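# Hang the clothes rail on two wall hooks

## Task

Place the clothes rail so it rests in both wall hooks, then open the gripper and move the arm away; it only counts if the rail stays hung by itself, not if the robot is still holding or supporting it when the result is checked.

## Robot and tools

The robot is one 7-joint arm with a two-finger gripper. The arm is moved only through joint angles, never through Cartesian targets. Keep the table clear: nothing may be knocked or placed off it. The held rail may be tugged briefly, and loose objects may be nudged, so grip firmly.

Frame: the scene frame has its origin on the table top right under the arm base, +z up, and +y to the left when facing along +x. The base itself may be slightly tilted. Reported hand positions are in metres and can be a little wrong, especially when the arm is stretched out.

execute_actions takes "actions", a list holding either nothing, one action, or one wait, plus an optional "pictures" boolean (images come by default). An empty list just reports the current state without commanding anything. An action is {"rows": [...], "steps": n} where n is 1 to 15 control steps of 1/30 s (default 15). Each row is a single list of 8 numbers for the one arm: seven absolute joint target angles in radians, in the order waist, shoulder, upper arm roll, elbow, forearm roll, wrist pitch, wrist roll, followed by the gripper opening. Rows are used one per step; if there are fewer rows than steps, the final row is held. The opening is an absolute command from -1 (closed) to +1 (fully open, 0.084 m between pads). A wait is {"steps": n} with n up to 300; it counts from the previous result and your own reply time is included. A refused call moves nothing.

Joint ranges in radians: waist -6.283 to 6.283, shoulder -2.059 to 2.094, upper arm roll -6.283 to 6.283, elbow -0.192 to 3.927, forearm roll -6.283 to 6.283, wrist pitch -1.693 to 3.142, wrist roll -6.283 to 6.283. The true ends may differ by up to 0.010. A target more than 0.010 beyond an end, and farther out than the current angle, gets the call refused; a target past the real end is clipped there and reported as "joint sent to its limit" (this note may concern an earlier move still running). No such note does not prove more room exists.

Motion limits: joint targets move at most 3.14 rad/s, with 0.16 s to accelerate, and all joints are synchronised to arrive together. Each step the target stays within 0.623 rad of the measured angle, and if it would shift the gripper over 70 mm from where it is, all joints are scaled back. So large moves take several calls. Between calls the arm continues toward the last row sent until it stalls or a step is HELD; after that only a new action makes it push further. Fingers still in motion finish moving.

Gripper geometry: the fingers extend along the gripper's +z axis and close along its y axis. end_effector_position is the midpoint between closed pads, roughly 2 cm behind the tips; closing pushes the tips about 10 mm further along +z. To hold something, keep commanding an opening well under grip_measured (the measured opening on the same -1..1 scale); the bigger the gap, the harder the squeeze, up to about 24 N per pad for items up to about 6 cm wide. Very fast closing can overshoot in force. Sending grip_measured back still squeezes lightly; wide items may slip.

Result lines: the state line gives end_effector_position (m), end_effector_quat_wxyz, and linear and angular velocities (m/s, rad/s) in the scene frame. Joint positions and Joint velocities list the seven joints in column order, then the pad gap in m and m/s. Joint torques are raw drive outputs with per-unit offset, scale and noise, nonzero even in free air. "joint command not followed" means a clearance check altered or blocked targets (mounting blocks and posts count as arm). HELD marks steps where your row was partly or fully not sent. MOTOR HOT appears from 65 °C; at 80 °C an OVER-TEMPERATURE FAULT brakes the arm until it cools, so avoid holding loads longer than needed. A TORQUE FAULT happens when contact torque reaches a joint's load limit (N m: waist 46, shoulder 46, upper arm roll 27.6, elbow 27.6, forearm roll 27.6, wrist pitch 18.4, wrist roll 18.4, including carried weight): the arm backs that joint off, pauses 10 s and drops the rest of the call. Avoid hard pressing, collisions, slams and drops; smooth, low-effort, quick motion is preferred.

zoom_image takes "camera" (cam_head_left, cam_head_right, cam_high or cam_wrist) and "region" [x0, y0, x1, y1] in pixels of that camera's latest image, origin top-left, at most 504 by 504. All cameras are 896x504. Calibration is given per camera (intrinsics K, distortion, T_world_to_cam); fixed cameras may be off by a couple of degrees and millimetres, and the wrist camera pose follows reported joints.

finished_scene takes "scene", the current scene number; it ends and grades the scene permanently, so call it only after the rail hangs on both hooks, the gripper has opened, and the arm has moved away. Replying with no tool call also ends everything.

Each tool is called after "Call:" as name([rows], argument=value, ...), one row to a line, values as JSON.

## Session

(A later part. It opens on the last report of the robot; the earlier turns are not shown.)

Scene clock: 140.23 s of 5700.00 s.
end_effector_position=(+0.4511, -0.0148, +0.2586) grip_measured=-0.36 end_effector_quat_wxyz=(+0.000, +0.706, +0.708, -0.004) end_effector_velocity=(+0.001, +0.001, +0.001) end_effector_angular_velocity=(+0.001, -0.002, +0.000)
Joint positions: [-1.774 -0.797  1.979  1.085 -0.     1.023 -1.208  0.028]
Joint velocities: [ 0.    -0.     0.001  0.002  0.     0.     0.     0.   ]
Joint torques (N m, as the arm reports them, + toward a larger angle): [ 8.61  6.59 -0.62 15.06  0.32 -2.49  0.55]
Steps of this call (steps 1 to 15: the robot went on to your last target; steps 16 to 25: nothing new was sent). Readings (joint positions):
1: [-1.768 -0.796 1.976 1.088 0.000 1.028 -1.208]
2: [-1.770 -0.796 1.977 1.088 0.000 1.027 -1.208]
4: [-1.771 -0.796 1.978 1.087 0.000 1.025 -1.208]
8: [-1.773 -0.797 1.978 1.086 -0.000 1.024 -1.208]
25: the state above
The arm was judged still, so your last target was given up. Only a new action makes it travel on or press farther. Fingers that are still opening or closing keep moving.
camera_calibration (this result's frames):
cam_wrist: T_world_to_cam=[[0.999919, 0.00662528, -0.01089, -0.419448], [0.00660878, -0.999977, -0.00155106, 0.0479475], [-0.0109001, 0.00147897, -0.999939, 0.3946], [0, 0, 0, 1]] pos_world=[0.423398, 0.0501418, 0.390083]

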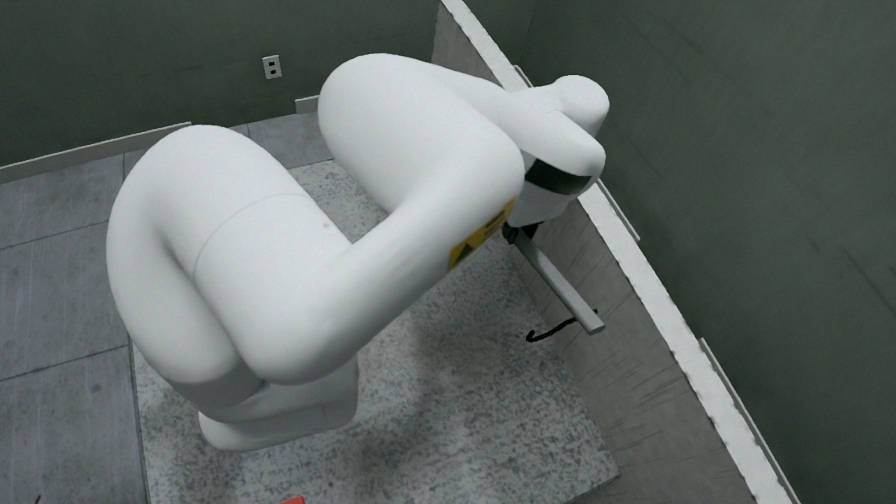

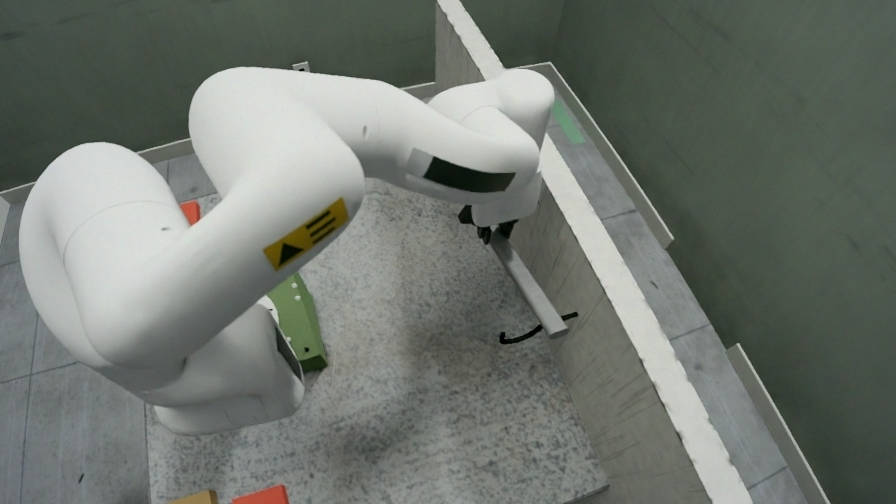

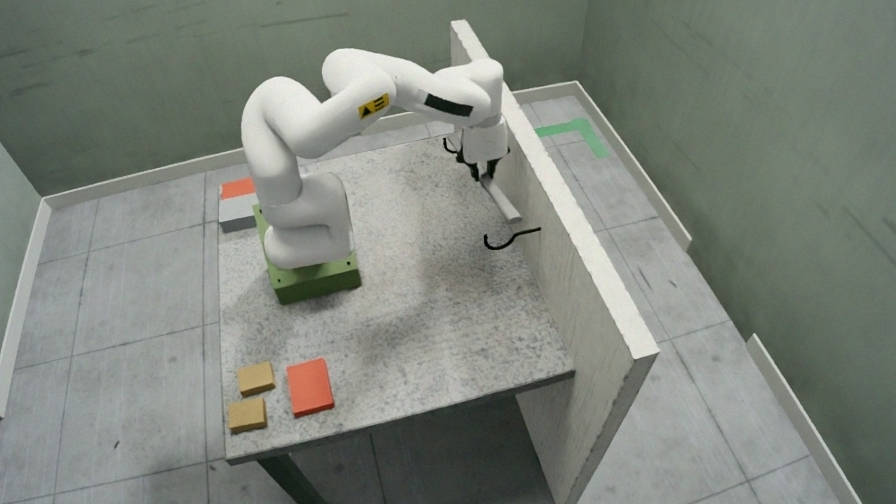

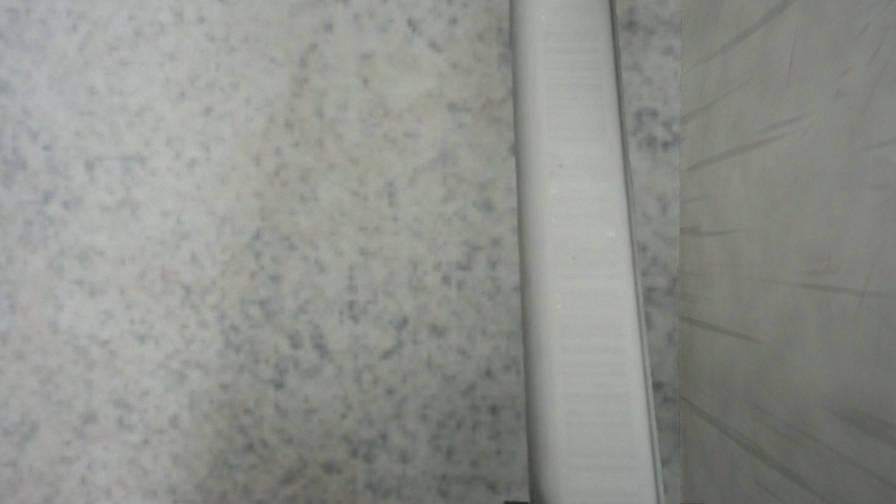

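Call:
execute_actions([
  {"rows":[[-1.784,-0.8,1.986,1.079,0,1.01,-1.208,-1],[-1.793,-0.804,1.992,1.073,0,0.996,-1.208,-1],[-1.803,-0.807,1.999,1.067,0,0.982,-1.208,-1],[-1.812,-0.81,2.005,1.062,0,0.969,-1.208,-1],[-1.822,-0.813,2.012,1.056,0,0.955,-1.208,-1],[-1.831,-0.817,2.019,1.05,0,0.942,-1.208,-1],[-1.84,-0.82,2.025,1.044,0,0.928,-1.208,-1],[-1.85,-0.823,2.032,1.038,0,0.915,-1.208,-1],[-1.86,-0.827,2.038,1.032,0,0.901,-1.208,-1],[-1.869,-0.83,2.045,1.0265,0,0.888,-1.208,-1]]},
], pictures=false)

Call:
execute_actions([
  {"steps":15},
])

Call:
zoom_image(camera="cam_high", region=[410,110,570,270])

Scene clock: 154.13 s of 5700.00 s.
end_effector_position=(+0.4535, -0.0143, +0.2103) grip_measured=-0.36 end_effector_quat_wxyz=(-0.000, +0.706, +0.708, -0.006) end_effector_velocity=(+0.009, +0.007, -0.019) end_effector_angular_velocity=(+0.017, -0.030, +0.008)
Joint positions: [-1.864 -0.829  2.041  1.028 -0.     0.897 -1.208  0.028]
Joint velocities: [-0.05  -0.014  0.041 -0.017 -0.    -0.09  -0.001 -0.   ]
Joint torques (N m, as the arm reports them, + toward a larger angle): [10.95  8.85 -0.97 15.    0.04 -2.12  0.34]
Steps of this call (steps 1 to 90: nothing new was sent; then 10.40 s passed at rest; steps 91 to 105: all 15 steps of this action). Readings (joint positions):
91: [-1.774 -0.797 1.979 1.085 -0.000 1.023 -1.208]
92: [-1.776 -0.797 1.980 1.084 -0.000 1.020 -1.208]
94: [-1.785 -0.801 1.987 1.079 0.000 1.006 -1.208]
98: [-1.818 -0.812 2.009 1.058 -0.000 0.961 -1.208]
105: the state above

Scene clock: 154.63 s of 5700.00 s.
end_effector_position=(+0.4542, -0.0133, +0.2086) grip_measured=-0.36 end_effector_quat_wxyz=(+0.000, +0.706, +0.708, -0.004) end_effector_velocity=(-0.000, +0.000, -0.001) end_effector_angular_velocity=(+0.000, -0.000, +0.000)
Joint positions: [-1.869 -0.83   2.045  1.027  0.     0.888 -1.208  0.028]
Joint velocities: [-0.001 -0.     0.001 -0.001  0.    -0.002  0.     0.   ]
Joint torques (N m, as the arm reports them, + toward a larger angle): [ 9.41  9.31 -1.43 14.71  0.62 -2.19  0.57]
Steps of this call (steps 1 to 15: the robot went on to your last target). Readings (joint positions):
1: [-1.866 -0.829 2.042 1.028 -0.000 0.894 -1.208]
2: [-1.866 -0.829 2.043 1.028 -0.000 0.892 -1.208]
4: [-1.867 -0.829 2.044 1.028 -0.000 0.890 -1.208]
8: [-1.868 -0.830 2.045 1.027 0.000 0.889 -1.208]
15: the state above
The arm was judged still, so your last target was given up. Only a new action makes it travel on or press farther. Fingers that are still opening or closing keep moving.
camera_calibration (this result's frames):
cam_wrist: T_world_to_cam=[[0.999915, 0.00752143, -0.010607, -0.423197], [0.00750655, -0.999971, -0.00144154, 0.0488928], [-0.0106176, 0.0013618, -0.999943, 0.344586], [0, 0, 0, 1]] pos_world=[0.426453, 0.0516052, 0.340148]

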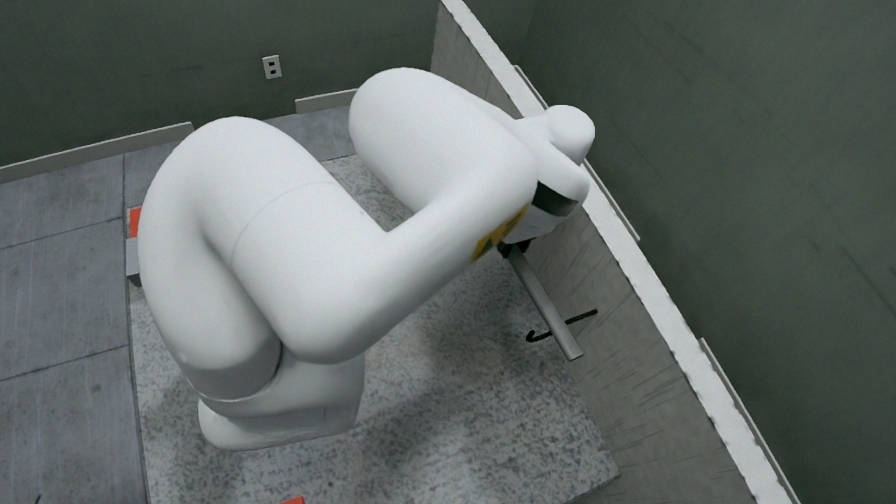

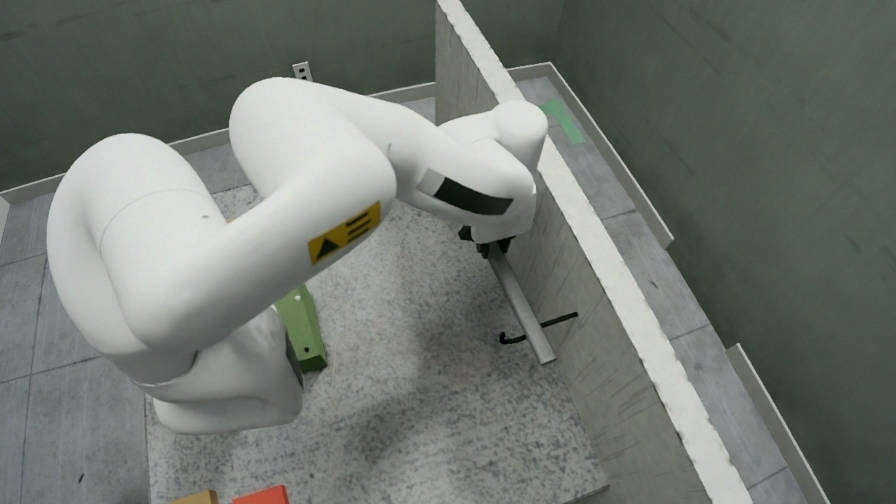

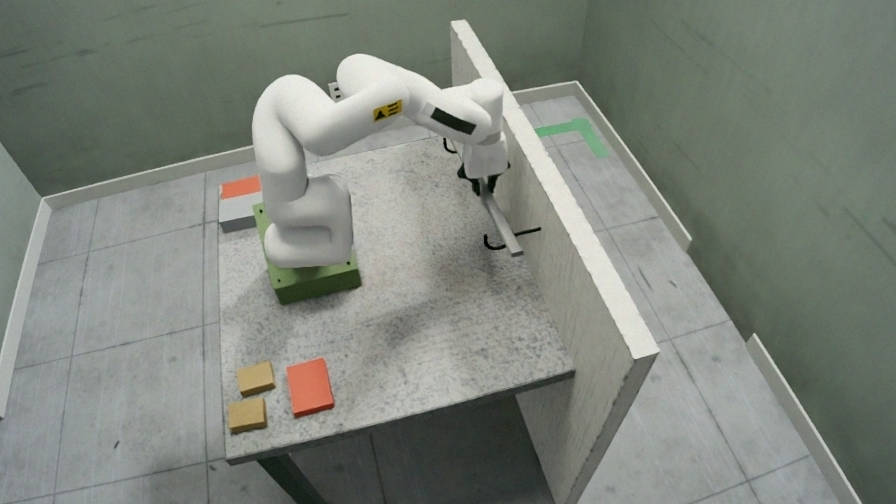

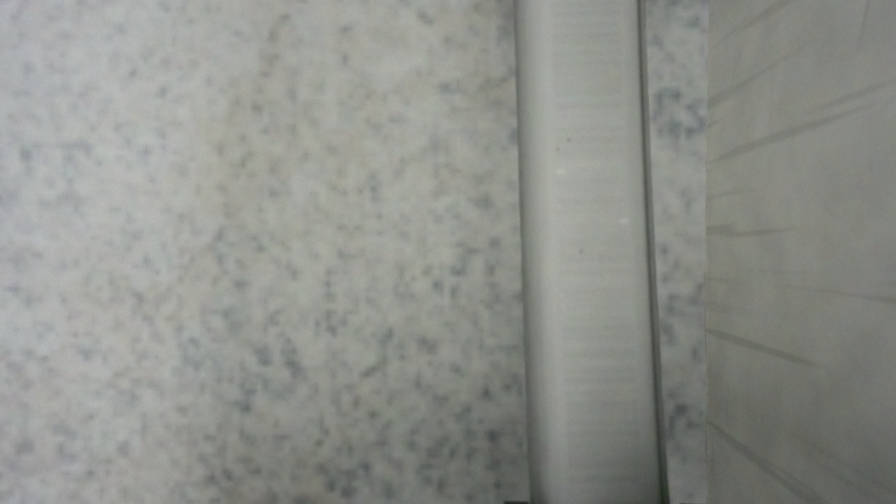

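Region (410, 110, 570, 270) of cam_high's 896x504 image, scaled by 3.150, with more detail than that image has.

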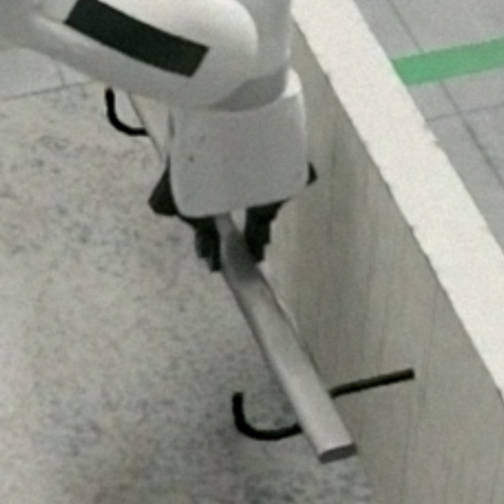

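Call:
execute_actions([
  {"rows":[[-1.876,-0.832,2.05,1.02,0,0.876,-1.208,-1],[-1.883,-0.835,2.055,1.013,0,0.864,-1.208,-1],[-1.89,-0.837,2.06,1.006,0,0.852,-1.208,-1],[-1.897,-0.84,2.065,0.999,0,0.84,-1.208,-1]]},
])

Call:
zoom_image(camera="cam_high", region=[410,110,570,270])

Scene clock: 160.97 s of 5700.00 s.
end_effector_position=(+0.4512, -0.0134, +0.1907) grip_measured=-0.36 end_effector_quat_wxyz=(-0.001, +0.705, +0.709, -0.005) end_effector_velocity=(+0.001, -0.000, -0.002) end_effector_angular_velocity=(+0.000, -0.004, +0.000)
Joint positions: [-1.896 -0.84   2.065  0.999  0.     0.841 -1.208  0.028]
Joint velocities: [-0.004 -0.002  0.001 -0.004 -0.    -0.011 -0.001 -0.001]
Joint torques (N m, as the arm reports them, + toward a larger angle): [ 6.65  7.04 -3.52 14.63  0.02 -4.71  0.67]
Steps of this call (steps 1 to 90: nothing new was sent; then 2.83 s passed at rest; steps 91 to 105: all 15 steps of this action). Readings (joint positions):
91: [-1.869 -0.830 2.045 1.026 -0.000 0.888 -1.208]
92: [-1.870 -0.830 2.046 1.026 -0.000 0.885 -1.208]
94: [-1.877 -0.832 2.051 1.019 -0.000 0.873 -1.208]
98: [-1.892 -0.838 2.063 1.002 0.000 0.850 -1.208]
105: the state above
camera_calibration (this result's frames):
cam_wrist: T_world_to_cam=[[0.999857, 0.00907897, -0.0142344, -0.419634], [0.00905867, -0.999958, -0.00148955, 0.0481282], [-0.0142473, 0.00136039, -0.999898, 0.328255], [0, 0, 0, 1]] pos_world=[0.423815, 0.0514895, 0.32232]

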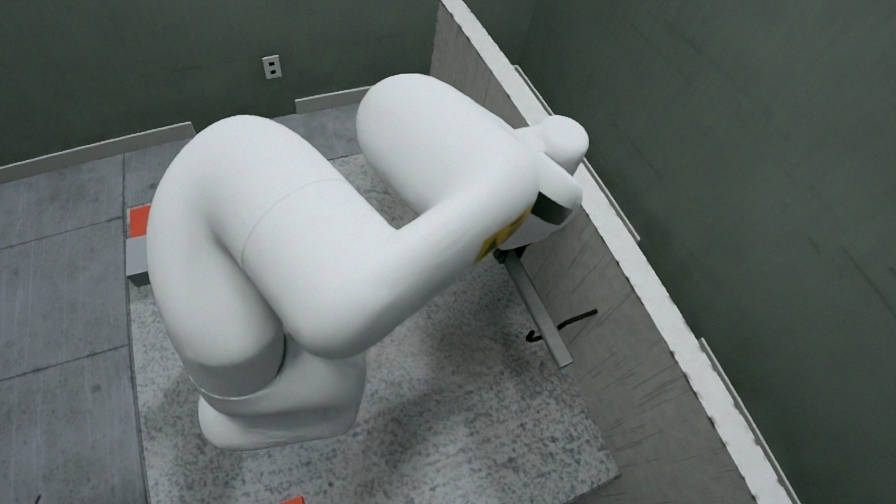

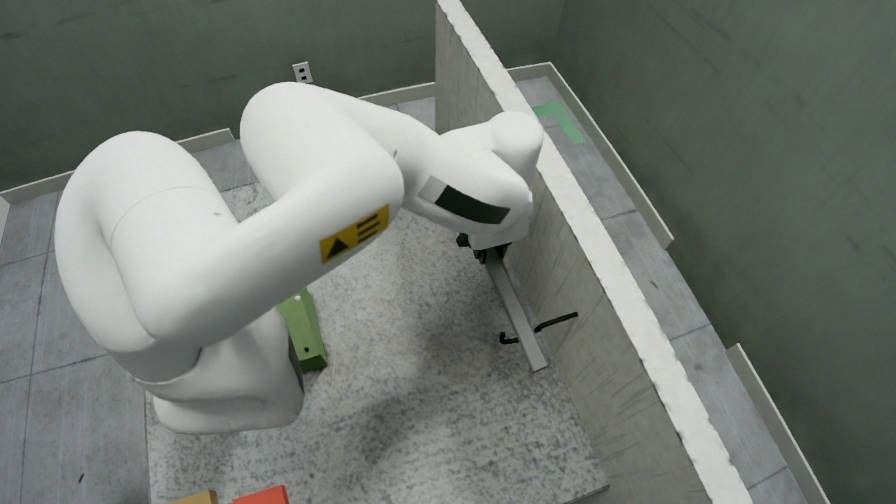

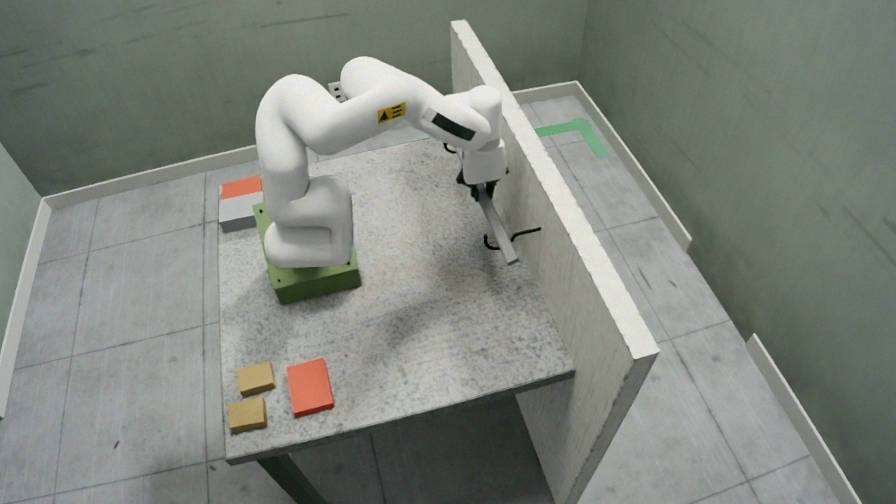

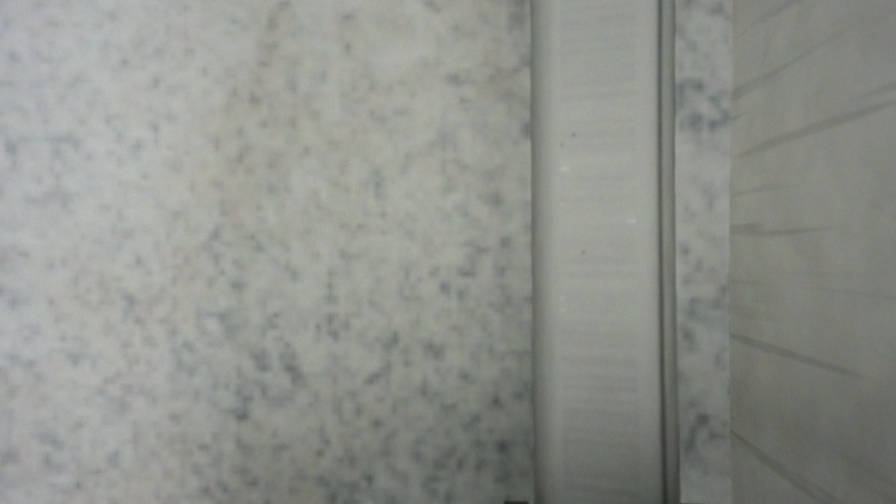

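Region (410, 110, 570, 270) of cam_high's 896x504 image, scaled by 3.150, with more detail than that image has.

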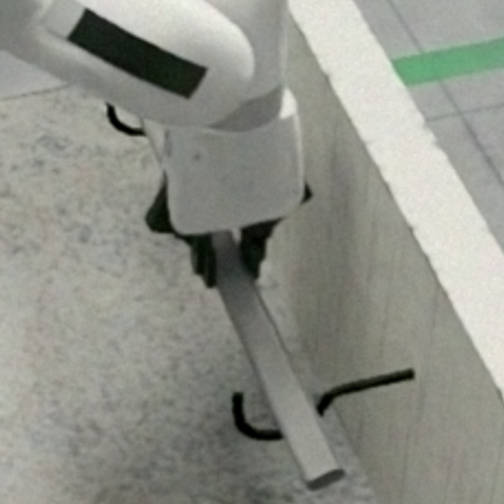

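Seated. Release and retreat.

Call:
execute_actions([
  {"rows":[[-1.897,-0.84,2.065,0.999,0,0.84,-1.208,-0.3],[-1.897,-0.84,2.065,0.999,0,0.84,-1.208,-0.15],[-1.897,-0.84,2.065,0.999,0,0.84,-1.208,0],[-1.897,-0.84,2.065,0.999,0,0.84,-1.208,0.3]]},
], pictures=false)

Call:
execute_actions([
  {"rows":[[-1.53,-0.742,1.79,1.175,0,1.291,-1.222,0.3]]},
], pictures=false)

Call:
execute_actions([
  {"steps":25},
])

Scene clock: 176.30 s of 5700.00 s.
end_effector_position=(+0.4518, -0.0140, +0.1904) grip_measured=+0.29 end_effector_quat_wxyz=(-0.001, +0.706, +0.708, -0.005) end_effector_velocity=(-0.002, +0.001, -0.001) end_effector_angular_velocity=(-0.000, +0.006, +0.003)
Joint positions: [-1.897 -0.84   2.065  0.999 -0.     0.84  -1.208  0.056]
Joint velocities: [ 0.001  0.001  0.002 -0.003  0.001  0.004 -0.     0.   ]
Joint torques (N m, as the arm reports them, + toward a larger angle): [ 8.3   8.64 -1.18 12.77  0.59 -1.89  0.54]
Steps of this call (steps 1 to 15: the robot went on to your last target; steps 16 to 90: nothing new was sent; then 11.83 s passed at rest; steps 91 to 105: all 15 steps of this action). Readings (joint positions):
91: [-1.897 -0.840 2.065 0.999 -0.000 0.840 -1.208]
92: [-1.897 -0.840 2.065 0.999 -0.000 0.839 -1.208]
94: [-1.899 -0.841 2.061 1.001 -0.001 0.837 -1.208]
98: [-1.898 -0.840 2.063 1.000 -0.001 0.838 -1.208]
105: the state above

Scene clock: 176.80 s of 5700.00 s.
end_effector_position=(+0.4286, -0.0285, +0.3466) grip_measured=+0.29 end_effector_quat_wxyz=(+0.003, +0.706, +0.708, -0.001) end_effector_velocity=(-0.060, -0.013, +0.182) end_effector_angular_velocity=(+0.044, -0.014, +0.029)
Joint positions: [-1.562 -0.75   1.816  1.162  0.     1.247 -1.221  0.056]
Joint velocities: [ 0.397  0.105 -0.278  0.205  0.001  0.465 -0.013 -0.   ]
Joint torques (N m, as the arm reports them, + toward a larger angle): [ 1.74  0.74  0.16  9.69  0.49 -1.76  0.63]
Steps of this call (steps 1 to 15: all 15 steps of this action). Readings (joint positions):
1: [-1.897 -0.840 2.065 0.999 -0.000 0.840 -1.208]
2: [-1.894 -0.840 2.062 1.000 -0.000 0.845 -1.208]
4: [-1.865 -0.833 2.038 1.011 -0.000 0.887 -1.209]
8: [-1.746 -0.800 1.952 1.073 -0.000 1.025 -1.214]
15: the state above

Scene clock: 177.63 s of 5700.00 s.
end_effector_position=(+0.4214, -0.0321, +0.3589) grip_measured=+0.29 end_effector_quat_wxyz=(+0.000, +0.706, +0.708, -0.004) end_effector_velocity=(+0.001, +0.000, +0.001) end_effector_angular_velocity=(+0.001, -0.002, +0.000)
Joint positions: [-1.53  -0.742  1.79   1.175 -0.     1.291 -1.222  0.056]
Joint velocities: [-0.     0.    -0.     0.002 -0.    -0.    -0.001 -0.   ]
Joint torques (N m, as the arm reports them, + toward a larger angle): [ 7.3   3.58 -1.07 14.46  0.8  -1.89  0.14]
Steps of this call (steps 1 to 25: the robot went on to your last target). Readings (joint positions):
1: [-1.551 -0.747 1.808 1.167 0.000 1.260 -1.221]
2: [-1.545 -0.746 1.803 1.169 0.000 1.269 -1.221]
4: [-1.538 -0.744 1.797 1.170 -0.000 1.280 -1.222]
8: [-1.533 -0.743 1.792 1.172 -0.000 1.288 -1.222]
25: the state above
camera_calibration (this result's frames):
cam_wrist: T_world_to_cam=[[0.999914, 0.00737527, -0.010871, -0.388607], [0.00735865, -0.999972, -0.00156809, 0.0307168], [-0.0108823, 0.00148796, -0.99994, 0.494604], [0, 0, 0, 1]] pos_world=[0.39373, 0.0328461, 0.490397]

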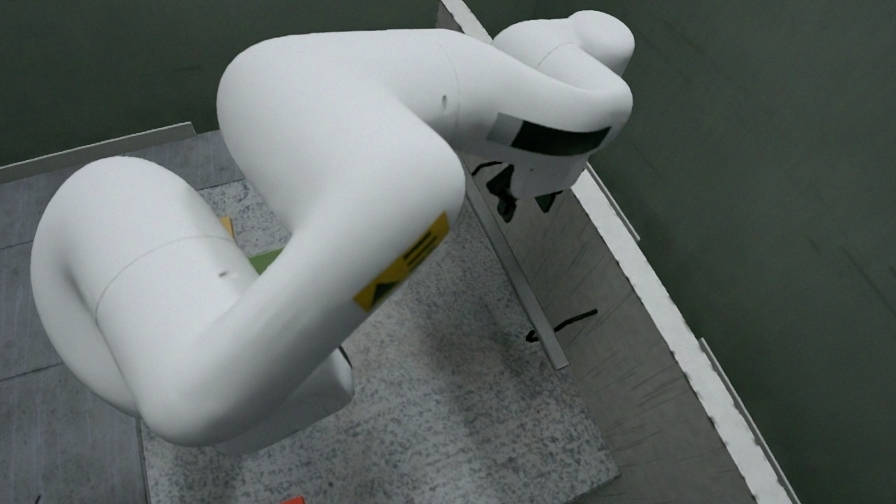

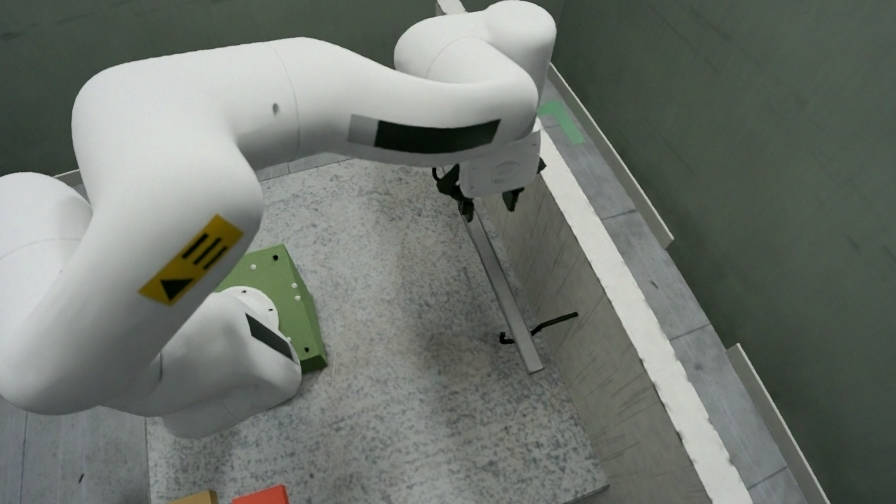

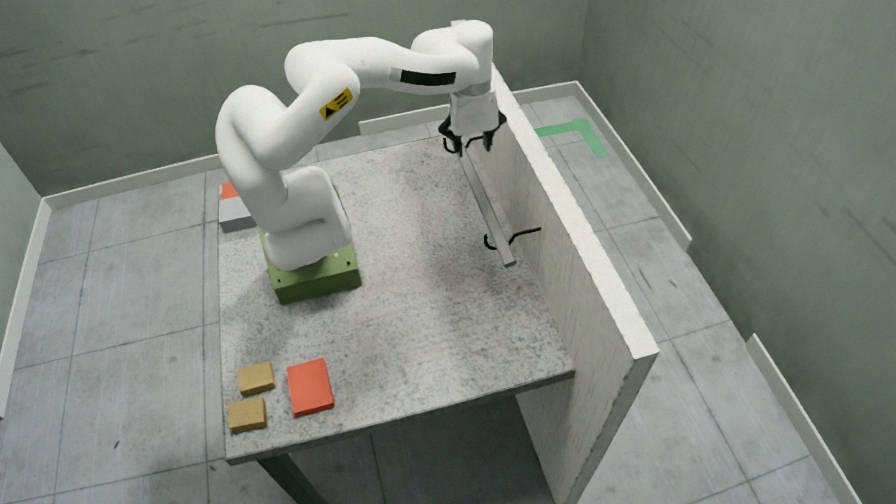

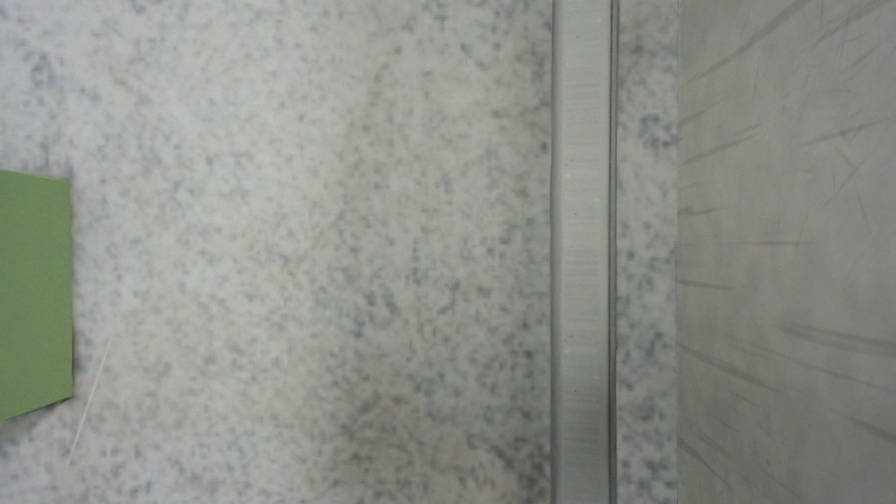

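Call:
finished_scene(scene=1)

The scene is finished: the task was done.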